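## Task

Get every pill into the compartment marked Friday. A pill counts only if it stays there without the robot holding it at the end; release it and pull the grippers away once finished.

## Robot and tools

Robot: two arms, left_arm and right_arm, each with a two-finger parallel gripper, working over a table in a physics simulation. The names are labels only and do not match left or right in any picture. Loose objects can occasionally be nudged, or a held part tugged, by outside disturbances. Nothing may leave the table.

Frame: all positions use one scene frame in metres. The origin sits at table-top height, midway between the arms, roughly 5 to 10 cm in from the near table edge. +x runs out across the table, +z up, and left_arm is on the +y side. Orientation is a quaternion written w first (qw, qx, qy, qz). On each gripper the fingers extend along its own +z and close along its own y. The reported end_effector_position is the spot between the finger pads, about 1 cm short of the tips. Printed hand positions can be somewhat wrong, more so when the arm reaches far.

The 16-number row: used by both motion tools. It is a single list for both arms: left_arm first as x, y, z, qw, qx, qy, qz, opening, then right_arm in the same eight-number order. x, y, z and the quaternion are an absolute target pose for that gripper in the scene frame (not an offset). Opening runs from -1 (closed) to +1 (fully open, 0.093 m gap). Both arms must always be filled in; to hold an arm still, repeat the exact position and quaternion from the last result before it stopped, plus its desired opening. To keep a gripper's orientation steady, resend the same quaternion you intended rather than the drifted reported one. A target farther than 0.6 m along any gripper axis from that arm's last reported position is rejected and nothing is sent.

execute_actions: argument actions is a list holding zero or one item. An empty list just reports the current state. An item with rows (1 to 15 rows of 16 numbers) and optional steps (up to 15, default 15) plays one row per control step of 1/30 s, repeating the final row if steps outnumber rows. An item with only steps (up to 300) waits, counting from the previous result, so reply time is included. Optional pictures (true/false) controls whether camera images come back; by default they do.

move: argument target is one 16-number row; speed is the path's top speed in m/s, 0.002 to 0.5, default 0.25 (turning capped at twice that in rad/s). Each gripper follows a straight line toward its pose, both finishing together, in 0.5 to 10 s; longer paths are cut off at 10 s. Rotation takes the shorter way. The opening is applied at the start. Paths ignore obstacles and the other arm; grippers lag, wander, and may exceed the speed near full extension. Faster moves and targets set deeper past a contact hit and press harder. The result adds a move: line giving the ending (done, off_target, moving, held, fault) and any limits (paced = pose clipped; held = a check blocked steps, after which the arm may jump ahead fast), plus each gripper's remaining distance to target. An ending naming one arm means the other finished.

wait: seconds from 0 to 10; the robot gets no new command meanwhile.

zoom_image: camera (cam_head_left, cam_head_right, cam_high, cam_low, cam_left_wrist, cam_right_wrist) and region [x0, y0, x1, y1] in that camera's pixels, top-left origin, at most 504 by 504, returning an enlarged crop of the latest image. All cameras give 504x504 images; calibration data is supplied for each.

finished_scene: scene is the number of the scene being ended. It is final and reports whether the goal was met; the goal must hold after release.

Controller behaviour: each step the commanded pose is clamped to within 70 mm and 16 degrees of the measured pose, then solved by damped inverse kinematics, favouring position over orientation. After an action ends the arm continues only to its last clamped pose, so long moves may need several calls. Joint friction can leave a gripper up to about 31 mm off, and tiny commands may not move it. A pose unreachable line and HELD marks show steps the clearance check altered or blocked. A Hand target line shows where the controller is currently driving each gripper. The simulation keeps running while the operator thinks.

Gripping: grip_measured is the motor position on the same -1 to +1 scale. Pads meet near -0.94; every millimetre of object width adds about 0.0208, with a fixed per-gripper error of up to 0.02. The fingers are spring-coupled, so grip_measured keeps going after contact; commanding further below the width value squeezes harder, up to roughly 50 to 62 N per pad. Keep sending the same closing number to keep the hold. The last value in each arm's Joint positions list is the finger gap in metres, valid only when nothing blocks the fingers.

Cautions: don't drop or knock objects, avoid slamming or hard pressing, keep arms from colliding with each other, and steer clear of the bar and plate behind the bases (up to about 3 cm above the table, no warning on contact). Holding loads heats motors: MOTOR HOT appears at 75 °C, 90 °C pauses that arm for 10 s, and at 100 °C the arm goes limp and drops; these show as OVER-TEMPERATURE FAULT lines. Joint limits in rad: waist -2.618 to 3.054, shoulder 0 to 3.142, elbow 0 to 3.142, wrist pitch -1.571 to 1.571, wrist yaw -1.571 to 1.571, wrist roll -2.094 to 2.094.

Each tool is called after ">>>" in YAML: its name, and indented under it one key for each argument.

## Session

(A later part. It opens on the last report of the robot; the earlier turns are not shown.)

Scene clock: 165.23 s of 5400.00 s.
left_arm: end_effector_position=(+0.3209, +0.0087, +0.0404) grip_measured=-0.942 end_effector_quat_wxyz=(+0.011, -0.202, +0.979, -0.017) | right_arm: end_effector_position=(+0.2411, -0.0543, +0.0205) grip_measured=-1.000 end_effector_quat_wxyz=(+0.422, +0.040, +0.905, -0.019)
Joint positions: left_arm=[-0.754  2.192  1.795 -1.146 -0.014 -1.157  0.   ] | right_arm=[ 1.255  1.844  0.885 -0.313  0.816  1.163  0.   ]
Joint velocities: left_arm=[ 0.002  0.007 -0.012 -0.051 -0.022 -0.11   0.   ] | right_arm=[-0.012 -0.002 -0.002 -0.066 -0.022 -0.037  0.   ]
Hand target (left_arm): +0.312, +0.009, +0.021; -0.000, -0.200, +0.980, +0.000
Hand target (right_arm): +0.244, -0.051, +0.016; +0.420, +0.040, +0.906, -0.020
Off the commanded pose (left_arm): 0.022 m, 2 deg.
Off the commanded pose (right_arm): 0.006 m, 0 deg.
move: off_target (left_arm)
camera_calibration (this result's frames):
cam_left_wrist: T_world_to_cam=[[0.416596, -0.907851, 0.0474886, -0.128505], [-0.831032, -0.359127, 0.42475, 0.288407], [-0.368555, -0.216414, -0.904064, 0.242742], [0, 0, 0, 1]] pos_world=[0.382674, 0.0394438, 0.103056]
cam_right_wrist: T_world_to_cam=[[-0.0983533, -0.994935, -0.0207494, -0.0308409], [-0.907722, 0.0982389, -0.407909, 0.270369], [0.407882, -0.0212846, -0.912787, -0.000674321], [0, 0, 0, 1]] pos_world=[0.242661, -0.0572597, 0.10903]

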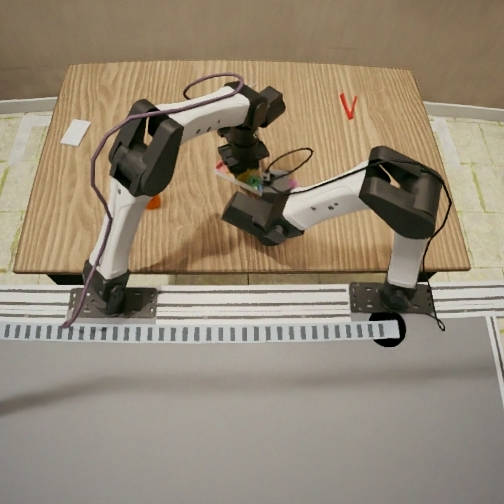

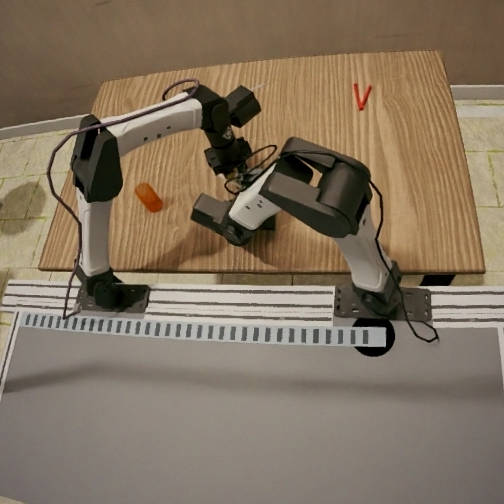

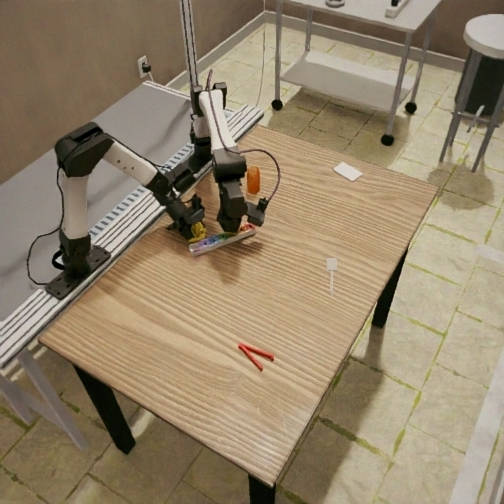

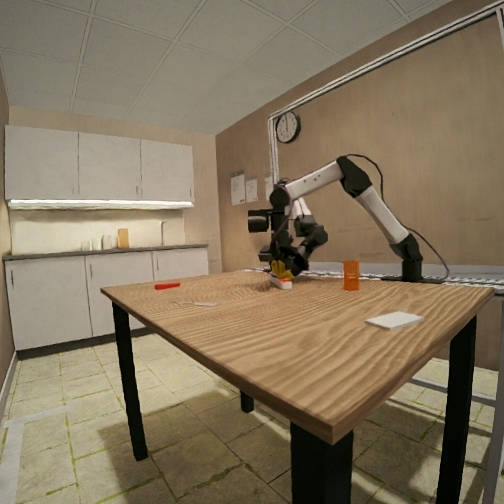

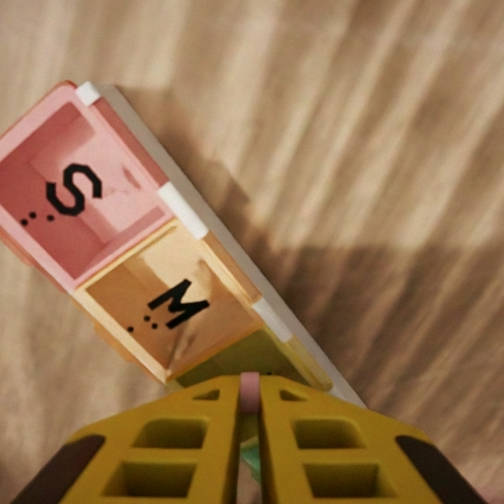

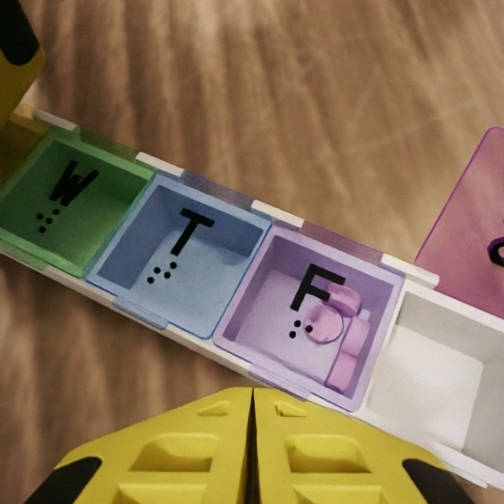

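>>> move:
  target: [0.312,0.008,0.02,0,-0.2,0.98,0,-0.95,0.252,-0.062,0.018,0.42,0.04,0.905,-0.02,-1]
  speed: 0.02

>>> move:
  target: [0.312,0.008,0.02,0,-0.2,0.98,0,-0.95,0.256,-0.06,0.05,0.42,0.04,0.905,-0.02,-1]
  speed: 0.02

Scene clock: 167.03 s of 5400.00 s.
left_arm: end_effector_position=(+0.3214, +0.0082, +0.0405) grip_measured=-0.942 end_effector_quat_wxyz=(+0.012, -0.203, +0.979, -0.018) | right_arm: end_effector_position=(+0.2521, -0.0550, +0.0218) grip_measured=-1.000 end_effector_quat_wxyz=(+0.423, +0.041, +0.905, -0.017)
Joint positions: left_arm=[-0.754  2.192  1.795 -1.143 -0.014 -1.157  0.   ] | right_arm=[ 1.22   1.844  0.885 -0.273  0.805  1.114  0.   ]
Joint velocities: left_arm=[ 0.027  0.002  0.007  0.022 -0.066 -0.081  0.   ] | right_arm=[-0.007 -0.002 -0.007  0.022 -0.022  0.051  0.   ]
Hand target (left_arm): +0.312, +0.008, +0.021; -0.000, -0.200, +0.980, +0.000
Hand target (right_arm): +0.252, -0.062, +0.018; +0.420, +0.040, +0.906, -0.020
Off the commanded pose (left_arm): 0.023 m, 3 deg.
Off the commanded pose (right_arm): 0.008 m, 1 deg.
move: off_target (left_arm)
camera_calibration (this result's frames):
cam_left_wrist: T_world_to_cam=[[0.416875, -0.90757, 0.0503123, -0.129396], [-0.831822, -0.358596, 0.423652, 0.288956], [-0.366453, -0.218461, -0.904426, 0.242217], [0, 0, 0, 1]] pos_world=[0.383063, 0.039098, 0.103161]
cam_right_wrist: T_world_to_cam=[[-0.0972797, -0.994936, -0.0252852, -0.0305867], [-0.907039, 0.0990856, -0.409221, 0.280921], [0.409654, -0.0168742, -0.912085, -0.00422074], [0, 0, 0, 1]] pos_world=[0.25356, -0.0583382, 0.110336]

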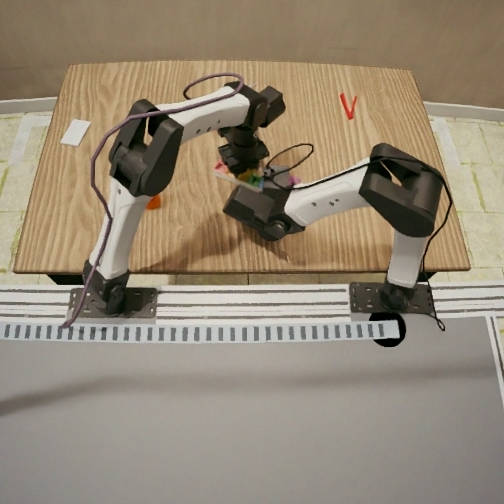

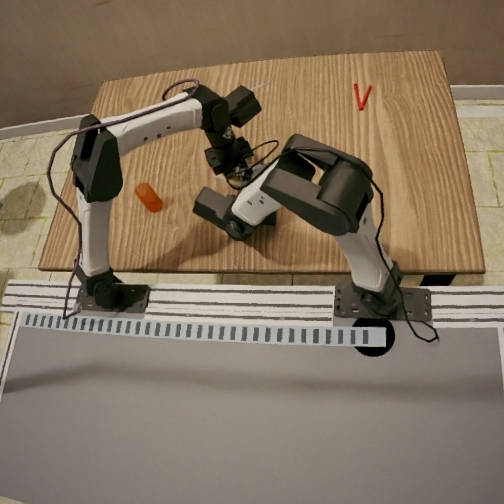

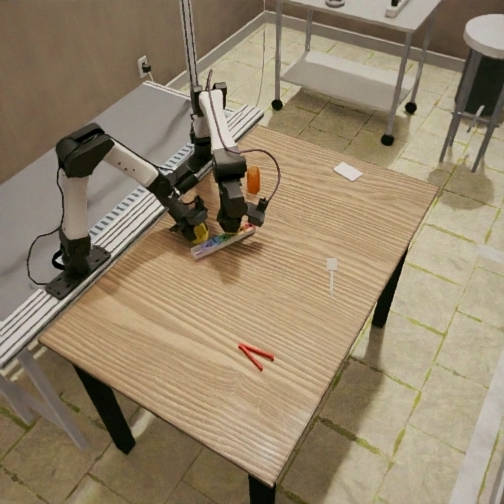

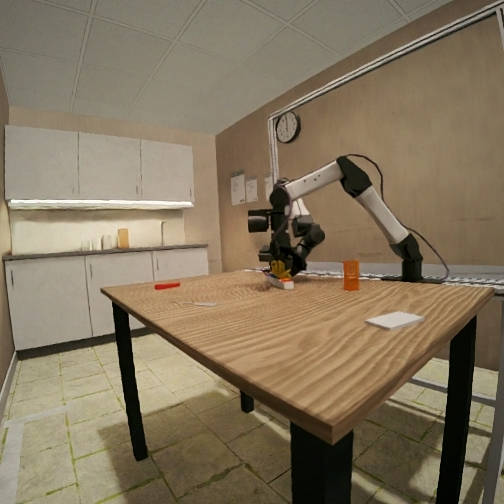

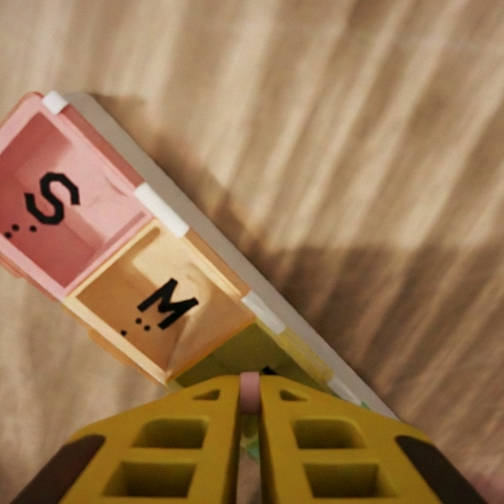

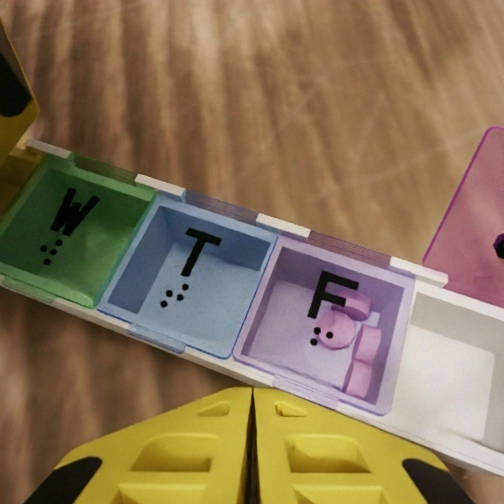

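Scene clock: 168.70 s of 5400.00 s.
left_arm: end_effector_position=(+0.3214, +0.0082, +0.0405) grip_measured=-0.942 end_effector_quat_wxyz=(+0.012, -0.203, +0.979, -0.018) | right_arm: end_effector_position=(+0.2497, -0.0693, +0.0354) grip_measured=-1.000 end_effector_quat_wxyz=(+0.416, +0.031, +0.908, -0.038)
Joint positions: left_arm=[-0.754  2.192  1.795 -1.143 -0.014 -1.157  0.   ] | right_arm=[ 1.209  1.782  0.885 -0.372  0.802  1.097  0.   ]
Joint velocities: left_arm=[-0.007 -0.012 -0.017  0.022 -0.022 -0.037  0.   ] | right_arm=[ 0.007  0.002  0.002 -0.051 -0.037  0.022  0.   ]
Hand target (left_arm): +0.312, +0.008, +0.021; -0.000, -0.200, +0.980, +0.000
Hand target (right_arm): +0.256, -0.061, +0.050; +0.421, +0.040, +0.906, -0.020
Off the commanded pose (left_arm): 0.023 m, 3 deg.
Off the commanded pose (right_arm): 0.018 m, 2 deg.
move: off_target (left_arm, right_arm)
camera_calibration (this result's frames):
cam_left_wrist: T_world_to_cam=[[0.416875, -0.90757, 0.0503123, -0.129396], [-0.831822, -0.358596, 0.423652, 0.288956], [-0.366453, -0.218461, -0.904426, 0.242217], [0, 0, 0, 1]] pos_world=[0.383063, 0.039098, 0.103161]
cam_right_wrist: T_world_to_cam=[[-0.0970553, -0.995034, 0.0220635, -0.0464138], [-0.914385, 0.0803906, -0.396784, 0.285764], [0.39304, -0.0586845, -0.917647, 0.0103473], [0, 0, 0, 1]] pos_world=[0.252727, -0.0685489, 0.123906]

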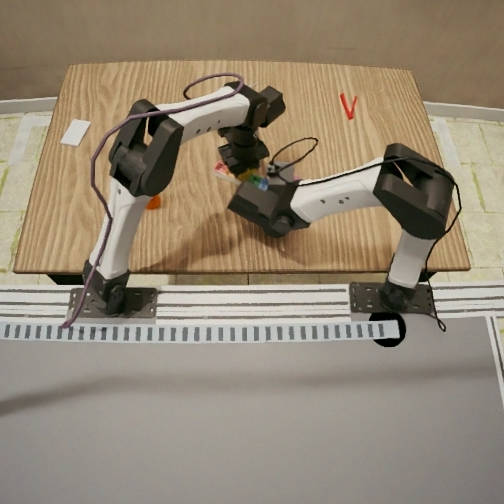

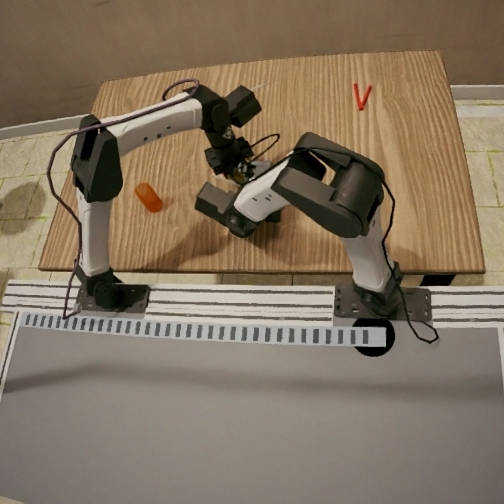

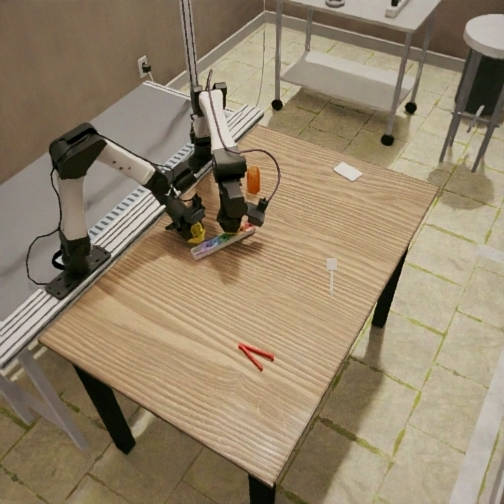

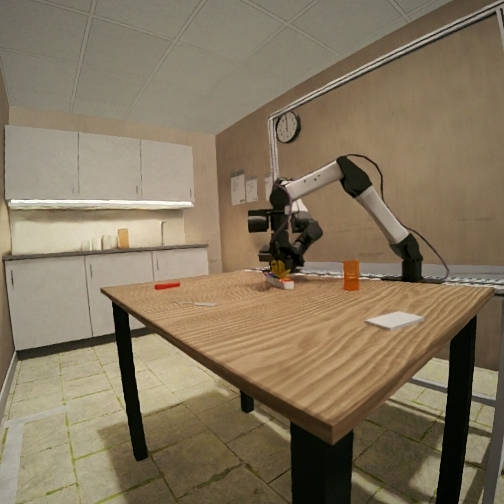

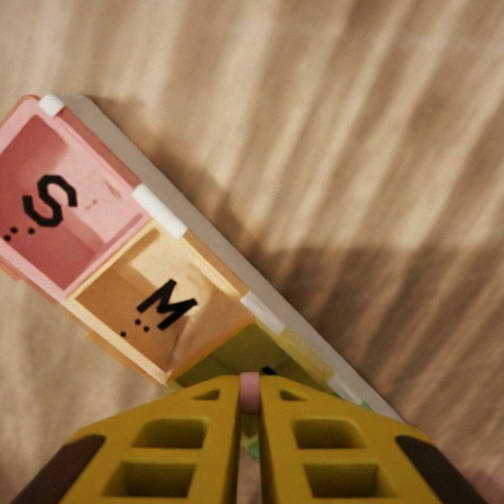

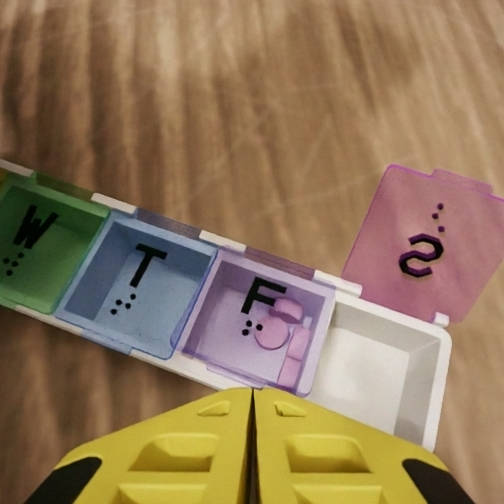

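>>> move:
  target: [0.312,0.008,0.02,0,-0.2,0.98,0,-0.95,0.235,-0.066,0.02,0.57,0.04,0.82,-0.03,-1]
  speed: 0.1

>>> move:
  target: [0.312,0.008,0.02,0,-0.2,0.98,0,-0.95,0.262,-0.07,0.015,0.57,0.04,0.82,-0.03,-1]
  speed: 0.03

Scene clock: 171.60 s of 5400.00 s.
left_arm: end_effector_position=(+0.3214, +0.0082, +0.0405) grip_measured=-0.942 end_effector_quat_wxyz=(+0.012, -0.203, +0.979, -0.018) | right_arm: end_effector_position=(+0.2388, -0.0586, +0.0275) grip_measured=-1.000 end_effector_quat_wxyz=(+0.569, +0.048, +0.821, -0.018)
Joint positions: left_arm=[-0.754  2.192  1.795 -1.143 -0.014 -1.157  0.   ] | right_arm=[1.354 1.929 0.751 0.021 1.159 1.147 0.   ]
Joint velocities: left_arm=[ 0.002 -0.007 -0.007  0.007 -0.007  0.022  0.   ] | right_arm=[-0.017  0.002 -0.007  0.007  0.022 -0.037  0.   ]
Hand target (left_arm): +0.312, +0.008, +0.021; -0.000, -0.200, +0.980, +0.000
Hand target (right_arm): +0.236, -0.066, +0.020; +0.570, +0.039, +0.820, -0.029
Off the commanded pose (left_arm): 0.023 m, 3 deg.
Off the commanded pose (right_arm): 0.011 m, 2 deg.
move: off_target (left_arm, right_arm)
camera_calibration (this result's frames):
cam_left_wrist: T_world_to_cam=[[0.416875, -0.90757, 0.0503123, -0.129396], [-0.831822, -0.358596, 0.423652, 0.288956], [-0.366453, -0.218461, -0.904426, 0.242217], [0, 0, 0, 1]] pos_world=[0.383063, 0.039098, 0.103161]
cam_right_wrist: T_world_to_cam=[[-0.100861, -0.993712, -0.0486089, -0.0337551], [-0.718705, 0.106559, -0.687101, 0.234626], [0.687961, -0.0343665, -0.724934, -0.0662435], [0, 0, 0, 1]] pos_world=[0.210795, -0.0608209, 0.111549]

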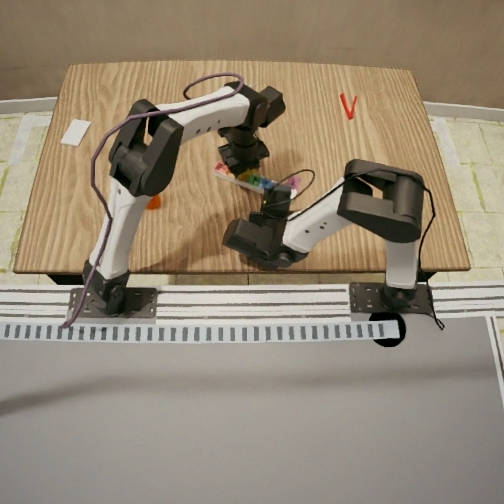

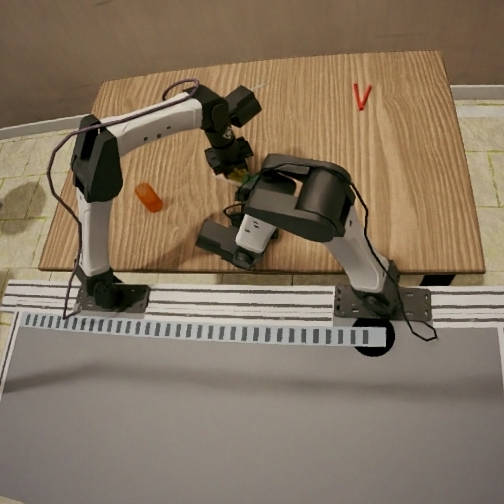

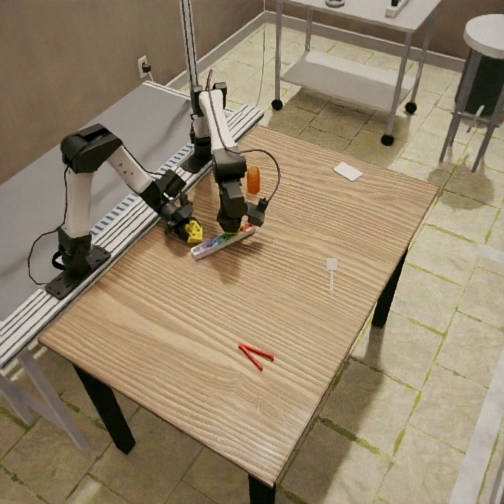

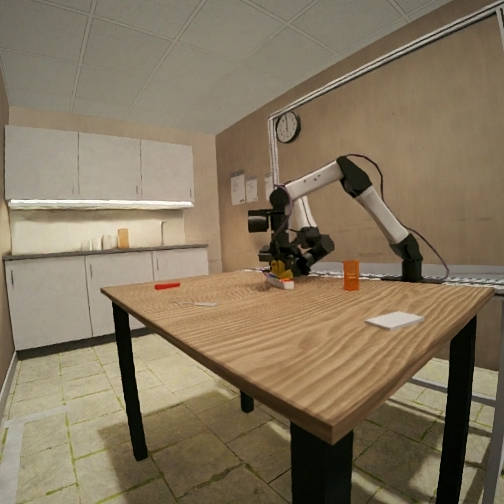

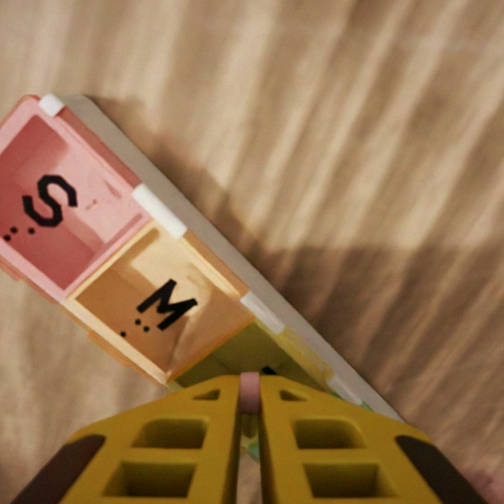

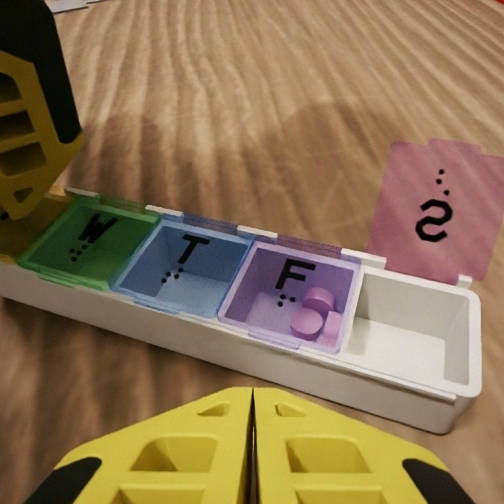

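Scene clock: 173.03 s of 5400.00 s.
left_arm: end_effector_position=(+0.3215, +0.0081, +0.0405) grip_measured=-0.942 end_effector_quat_wxyz=(+0.013, -0.203, +0.979, -0.019) | right_arm: end_effector_position=(+0.2624, -0.0606, +0.0248) grip_measured=-1.000 end_effector_quat_wxyz=(+0.575, +0.048, +0.817, -0.017)
Joint positions: left_arm=[-0.754  2.192  1.795 -1.142 -0.014 -1.157  0.   ] | right_arm=[1.278 1.955 0.716 0.25  1.133 0.967 0.   ]
Joint velocities: left_arm=[ 0.002  0.002 -0.007  0.007  0.022 -0.037  0.   ] | right_arm=[-0.002 -0.007 -0.002  0.051 -0.022 -0.037  0.   ]
Hand target (left_arm): +0.312, +0.008, +0.021; -0.000, -0.200, +0.980, +0.000
Hand target (right_arm): +0.262, -0.069, +0.015; +0.570, +0.040, +0.820, -0.030
Off the commanded pose (left_arm): 0.023 m, 3 deg.
Off the commanded pose (right_arm): 0.014 m, 2 deg.
move: off_target (left_arm, right_arm)
camera_calibration (this result's frames):
cam_left_wrist: T_world_to_cam=[[0.416857, -0.907539, 0.0510168, -0.12959], [-0.832054, -0.358385, 0.423374, 0.289105], [-0.365945, -0.218935, -0.904517, 0.242091], [0, 0, 0, 1]] pos_world=[0.383163, 0.0390055, 0.103187]
cam_right_wrist: T_world_to_cam=[[-0.0990445, -0.993849, -0.0495385, -0.0339669], [-0.709278, 0.105427, -0.697001, 0.24759], [0.697937, -0.0338976, -0.715357, -0.0873726], [0, 0, 0, 1]] pos_world=[0.233226, -0.0628223, 0.108385]

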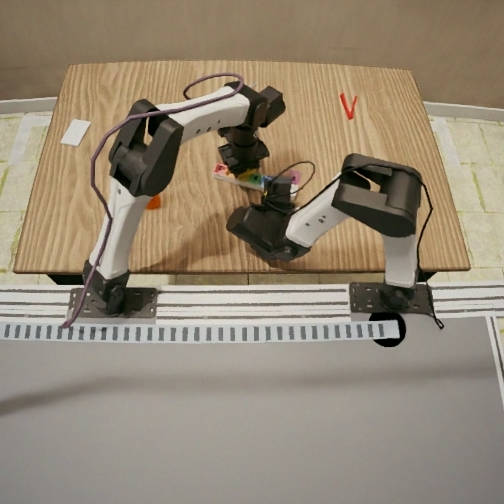

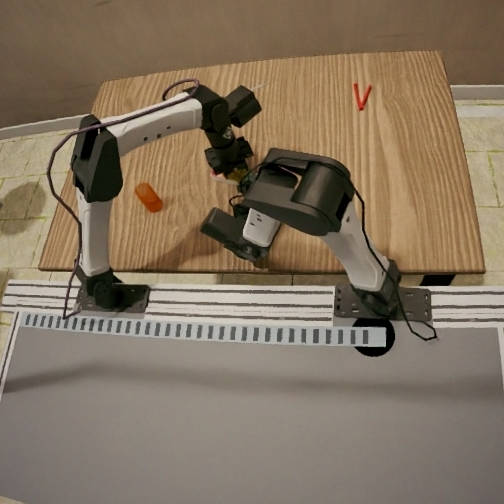

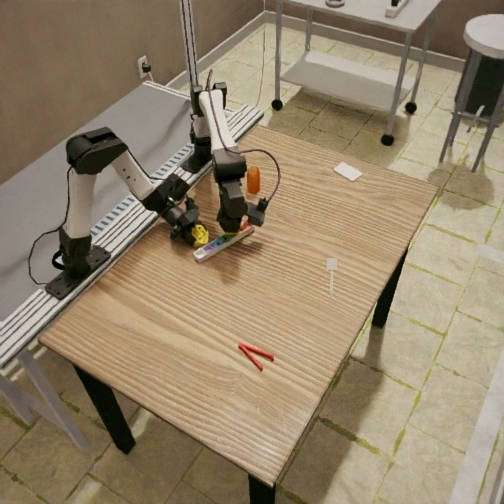

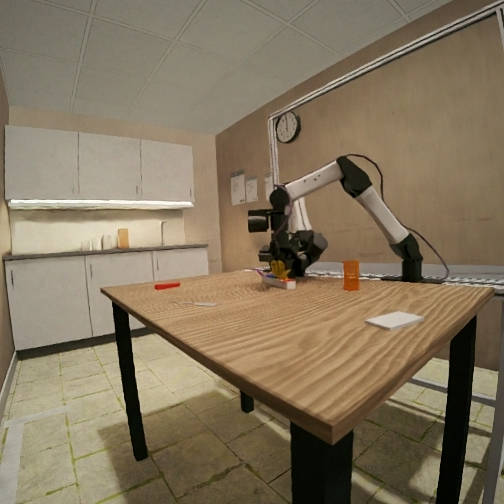

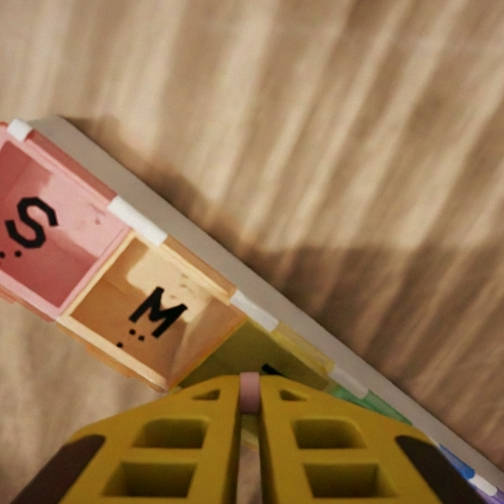

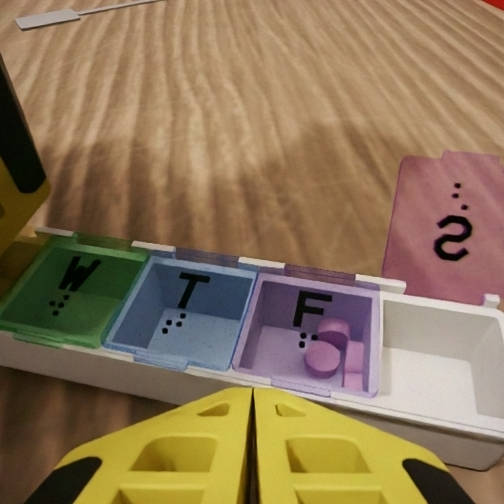

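Too high; go lower and −y.

>>> move:
  target: [0.312,0.008,0.02,0,-0.2,0.98,0,-0.95,0.255,-0.08,0.004,0.57,0.04,0.82,-0.03,-1]
  speed: 0.03

>>> move:
  target: [0.312,0.008,0.02,0,-0.2,0.98,0,-0.95,0.27,-0.08,0.004,0.57,0.04,0.82,-0.03,-1]
  speed: 0.02

Scene clock: 174.80 s of 5400.00 s.
left_arm: end_effector_position=(+0.3215, +0.0081, +0.0405) grip_measured=-0.942 end_effector_quat_wxyz=(+0.013, -0.203, +0.979, -0.019) | right_arm: end_effector_position=(+0.2592, -0.0702, +0.0167) grip_measured=-1.000 end_effector_quat_wxyz=(+0.575, +0.048, +0.817, -0.019)
Joint positions: left_arm=[-0.754  2.192  1.795 -1.142 -0.014 -1.157  0.   ] | right_arm=[1.278 1.965 0.672 0.296 1.136 0.971 0.   ]
Joint velocities: left_arm=[-0.007  0.002  0.007 -0.007  0.007 -0.066  0.   ] | right_arm=[0.002 0.002 0.002 0.051 0.007 0.037 0.   ]
Hand target (left_arm): +0.312, +0.008, +0.021; -0.000, -0.200, +0.980, +0.000
Hand target (right_arm): +0.255, -0.080, +0.004; +0.570, +0.040, +0.820, -0.031
Off the commanded pose (left_arm): 0.023 m, 3 deg.
Off the commanded pose (right_arm): 0.017 m, 2 deg.
move: off_target (left_arm, right_arm)
camera_calibration (this result's frames):
cam_left_wrist: T_world_to_cam=[[0.416857, -0.907539, 0.0510168, -0.12959], [-0.832054, -0.358385, 0.423374, 0.289105], [-0.365945, -0.218935, -0.904517, 0.242091], [0, 0, 0, 1]] pos_world=[0.383163, 0.0390055, 0.103187]
cam_right_wrist: T_world_to_cam=[[-0.101753, -0.993697, -0.0470365, -0.0435169], [-0.708763, 0.105592, -0.697499, 0.240562], [0.698069, -0.0376348, -0.71504, -0.0915702], [0, 0, 0, 1]] pos_world=[0.229996, -0.0720903, 0.100269]

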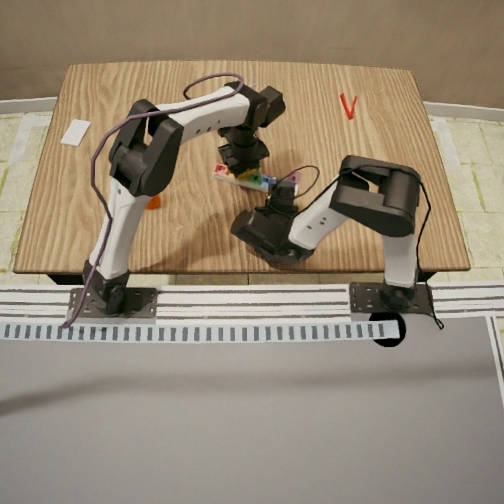

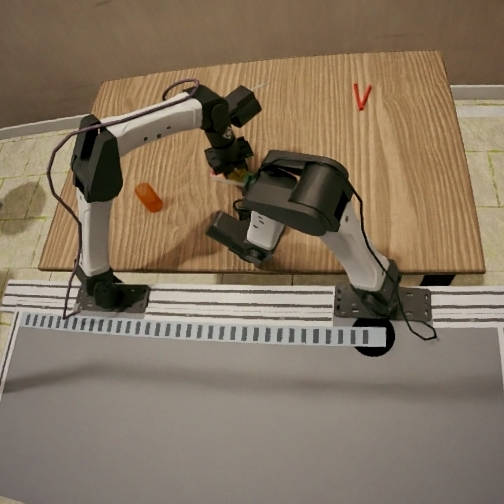

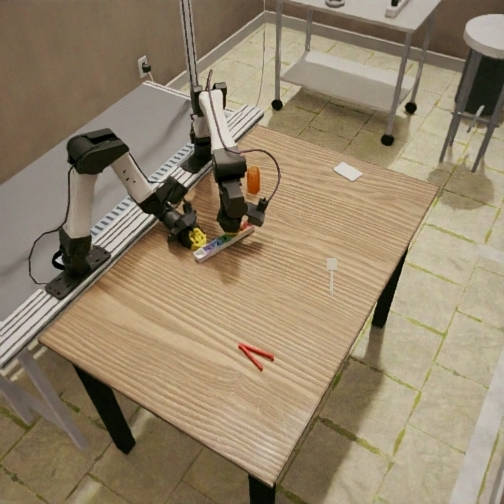

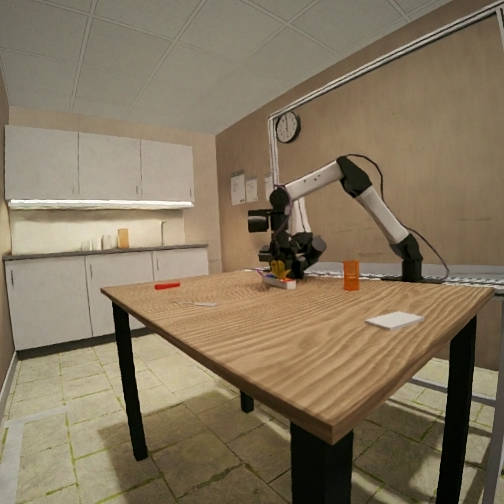

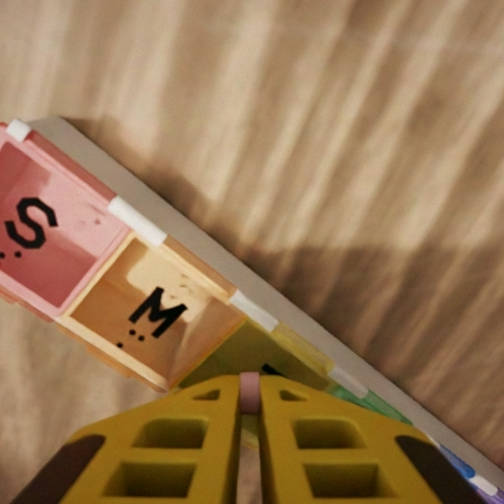

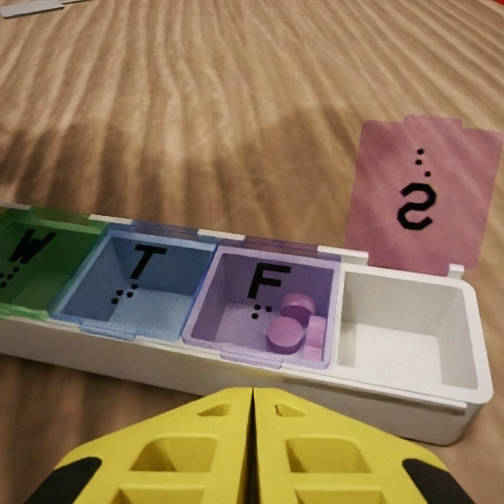

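Scene clock: 176.17 s of 5400.00 s.
left_arm: end_effector_position=(+0.3216, +0.0080, +0.0405) grip_measured=-0.942 end_effector_quat_wxyz=(+0.013, -0.203, +0.979, -0.019) | right_arm: end_effector_position=(+0.2716, -0.0683, +0.0174) grip_measured=-1.000 end_effector_quat_wxyz=(+0.578, +0.050, +0.815, -0.015)
Joint positions: left_arm=[-0.754  2.192  1.795 -1.142 -0.014 -1.157  0.   ] | right_arm=[1.241 1.982 0.672 0.394 1.117 0.894 0.   ]
Joint velocities: left_arm=[ 0.002 -0.007  0.017 -0.037  0.066 -0.022  0.   ] | right_arm=[ 0.012  0.002 -0.002  0.066  0.007 -0.037  0.   ]
Hand target (left_arm): +0.312, +0.008, +0.021; -0.000, -0.200, +0.980, +0.000
Hand target (right_arm): +0.270, -0.080, +0.004; +0.570, +0.040, +0.820, -0.030
Off the commanded pose (left_arm): 0.023 m, 3 deg.
Off the commanded pose (right_arm): 0.018 m, 2 deg.
move: off_target (left_arm, right_arm)
camera_calibration (this result's frames):
cam_left_wrist: T_world_to_cam=[[0.416848, -0.907523, 0.051369, -0.129687], [-0.83217, -0.35828, 0.423235, 0.289179], [-0.365691, -0.219173, -0.904563, 0.242028], [0, 0, 0, 1]] pos_world=[0.383213, 0.0389592, 0.1032]
cam_right_wrist: T_world_to_cam=[[-0.100496, -0.993277, -0.057458, -0.0405314], [-0.703945, 0.111796, -0.701401, 0.248851], [0.703109, -0.0300408, -0.710448, -0.10055], [0, 0, 0, 1]] pos_world=[0.241801, -0.0711001, 0.10078]

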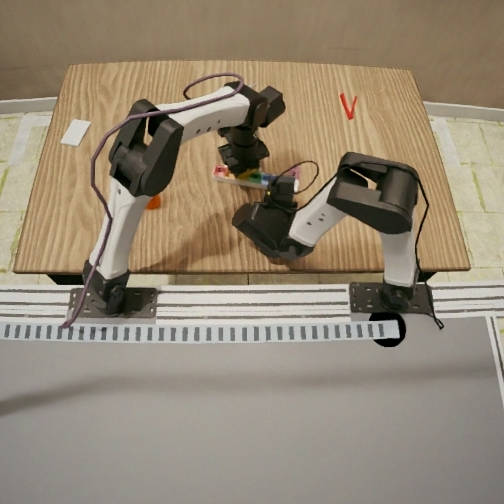

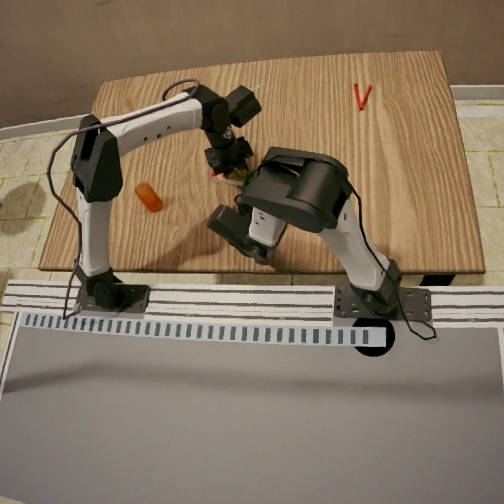

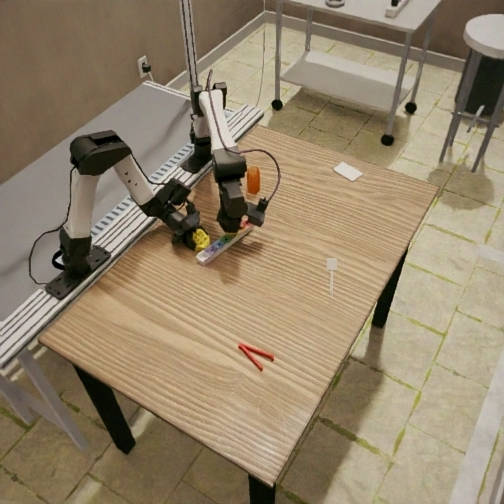

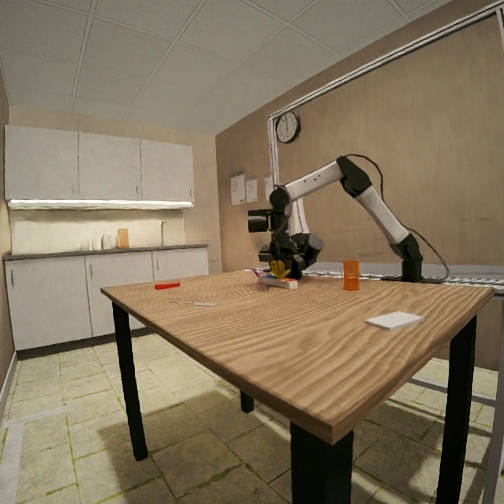

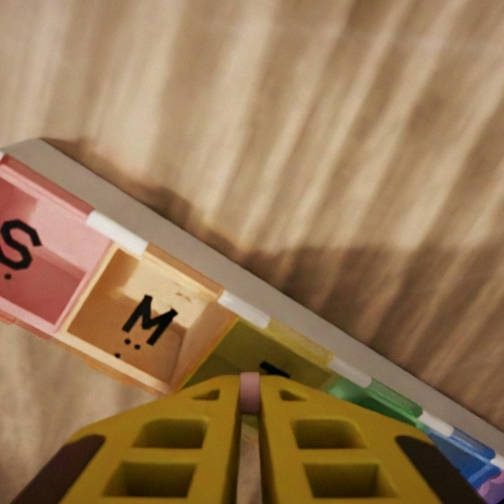

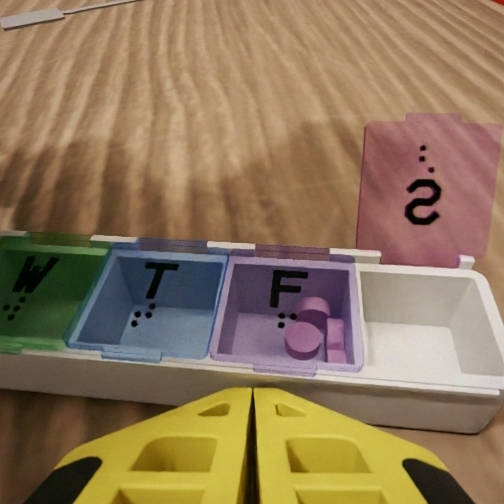

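>>> move:
  target: [0.312,0.008,0.02,0,-0.2,0.98,0,-0.95,0.286,-0.066,0.052,0.57,0.04,0.82,-0.03,-1]
  speed: 0.02

Scene clock: 178.57 s of 5400.00 s.
left_arm: end_effector_position=(+0.3216, +0.0080, +0.0405) grip_measured=-0.942 end_effector_quat_wxyz=(+0.013, -0.203, +0.979, -0.019) | right_arm: end_effector_position=(+0.2801, -0.0730, +0.0402) grip_measured=-1.000 end_effector_quat_wxyz=(+0.567, +0.031, +0.822, -0.042)
Joint positions: left_arm=[-0.754  2.192  1.795 -1.142 -0.014 -1.157  0.   ] | right_arm=[1.206 1.885 0.708 0.246 1.093 0.831 0.   ]
Joint velocities: left_arm=[-0.007  0.002  0.002 -0.095 -0.022 -0.037  0.   ] | right_arm=[-0.012  0.012  0.002  0.022 -0.037  0.022  0.   ]
Hand target (left_arm): +0.312, +0.008, +0.021; -0.000, -0.200, +0.980, +0.000
Hand target (right_arm): +0.286, -0.066, +0.052; +0.570, +0.040, +0.820, -0.030
Off the commanded pose (left_arm): 0.023 m, 3 deg.
Off the commanded pose (right_arm): 0.015 m, 2 deg.
move: off_target (left_arm, right_arm)
camera_calibration (this result's frames):
cam_left_wrist: T_world_to_cam=[[0.416848, -0.907523, 0.051369, -0.129687], [-0.83217, -0.35828, 0.423235, 0.289179], [-0.365691, -0.219173, -0.904563, 0.242028], [0, 0, 0, 1]] pos_world=[0.383213, 0.0389592, 0.1032]
cam_right_wrist: T_world_to_cam=[[-0.0999378, -0.994927, 0.0115034, -0.0460114], [-0.724548, 0.0648454, -0.686167, 0.273134], [0.681941, -0.0769088, -0.727353, -0.0872628], [0, 0, 0, 1]] pos_world=[0.252808, -0.0702008, 0.124474]

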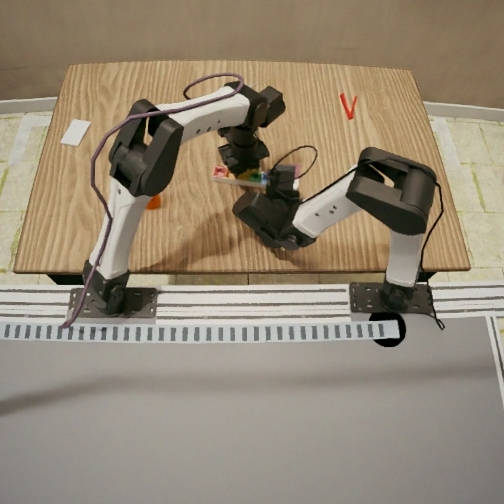

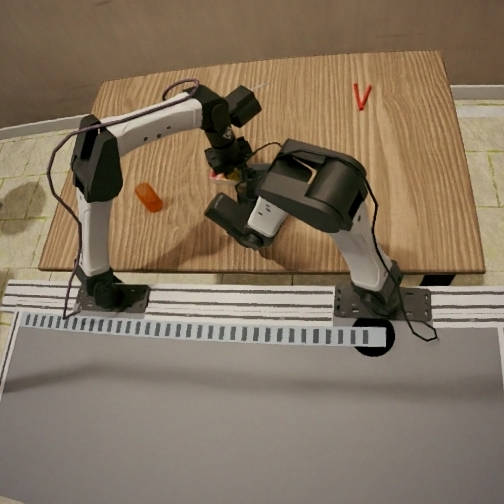

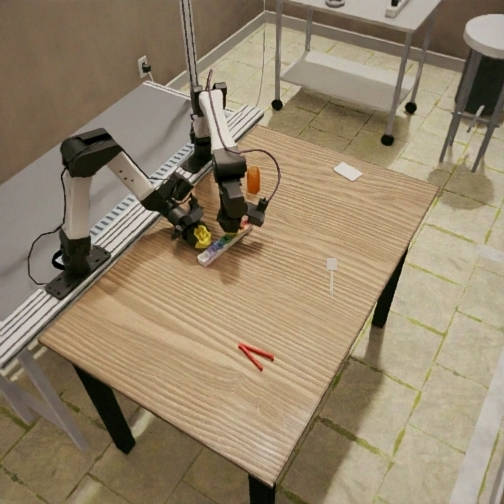

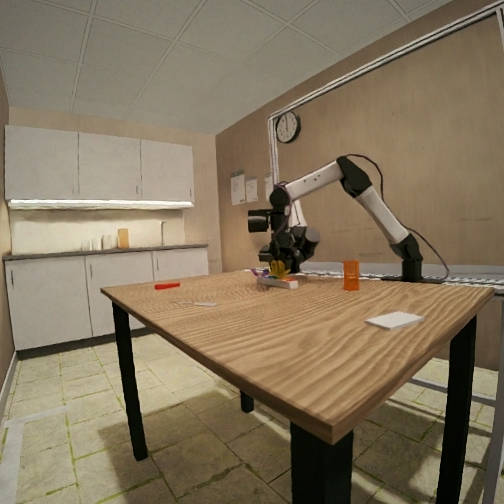

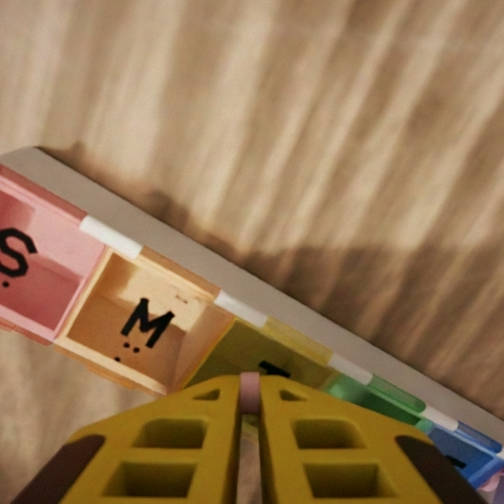

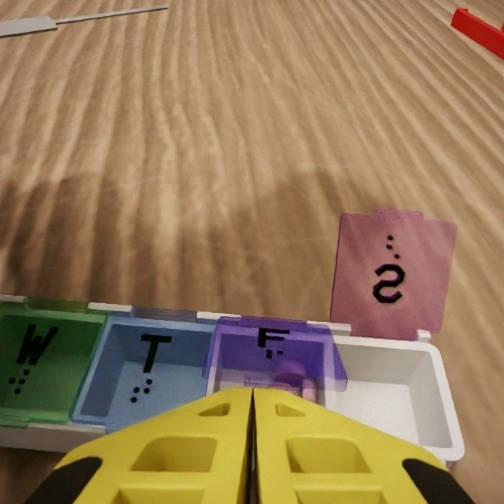

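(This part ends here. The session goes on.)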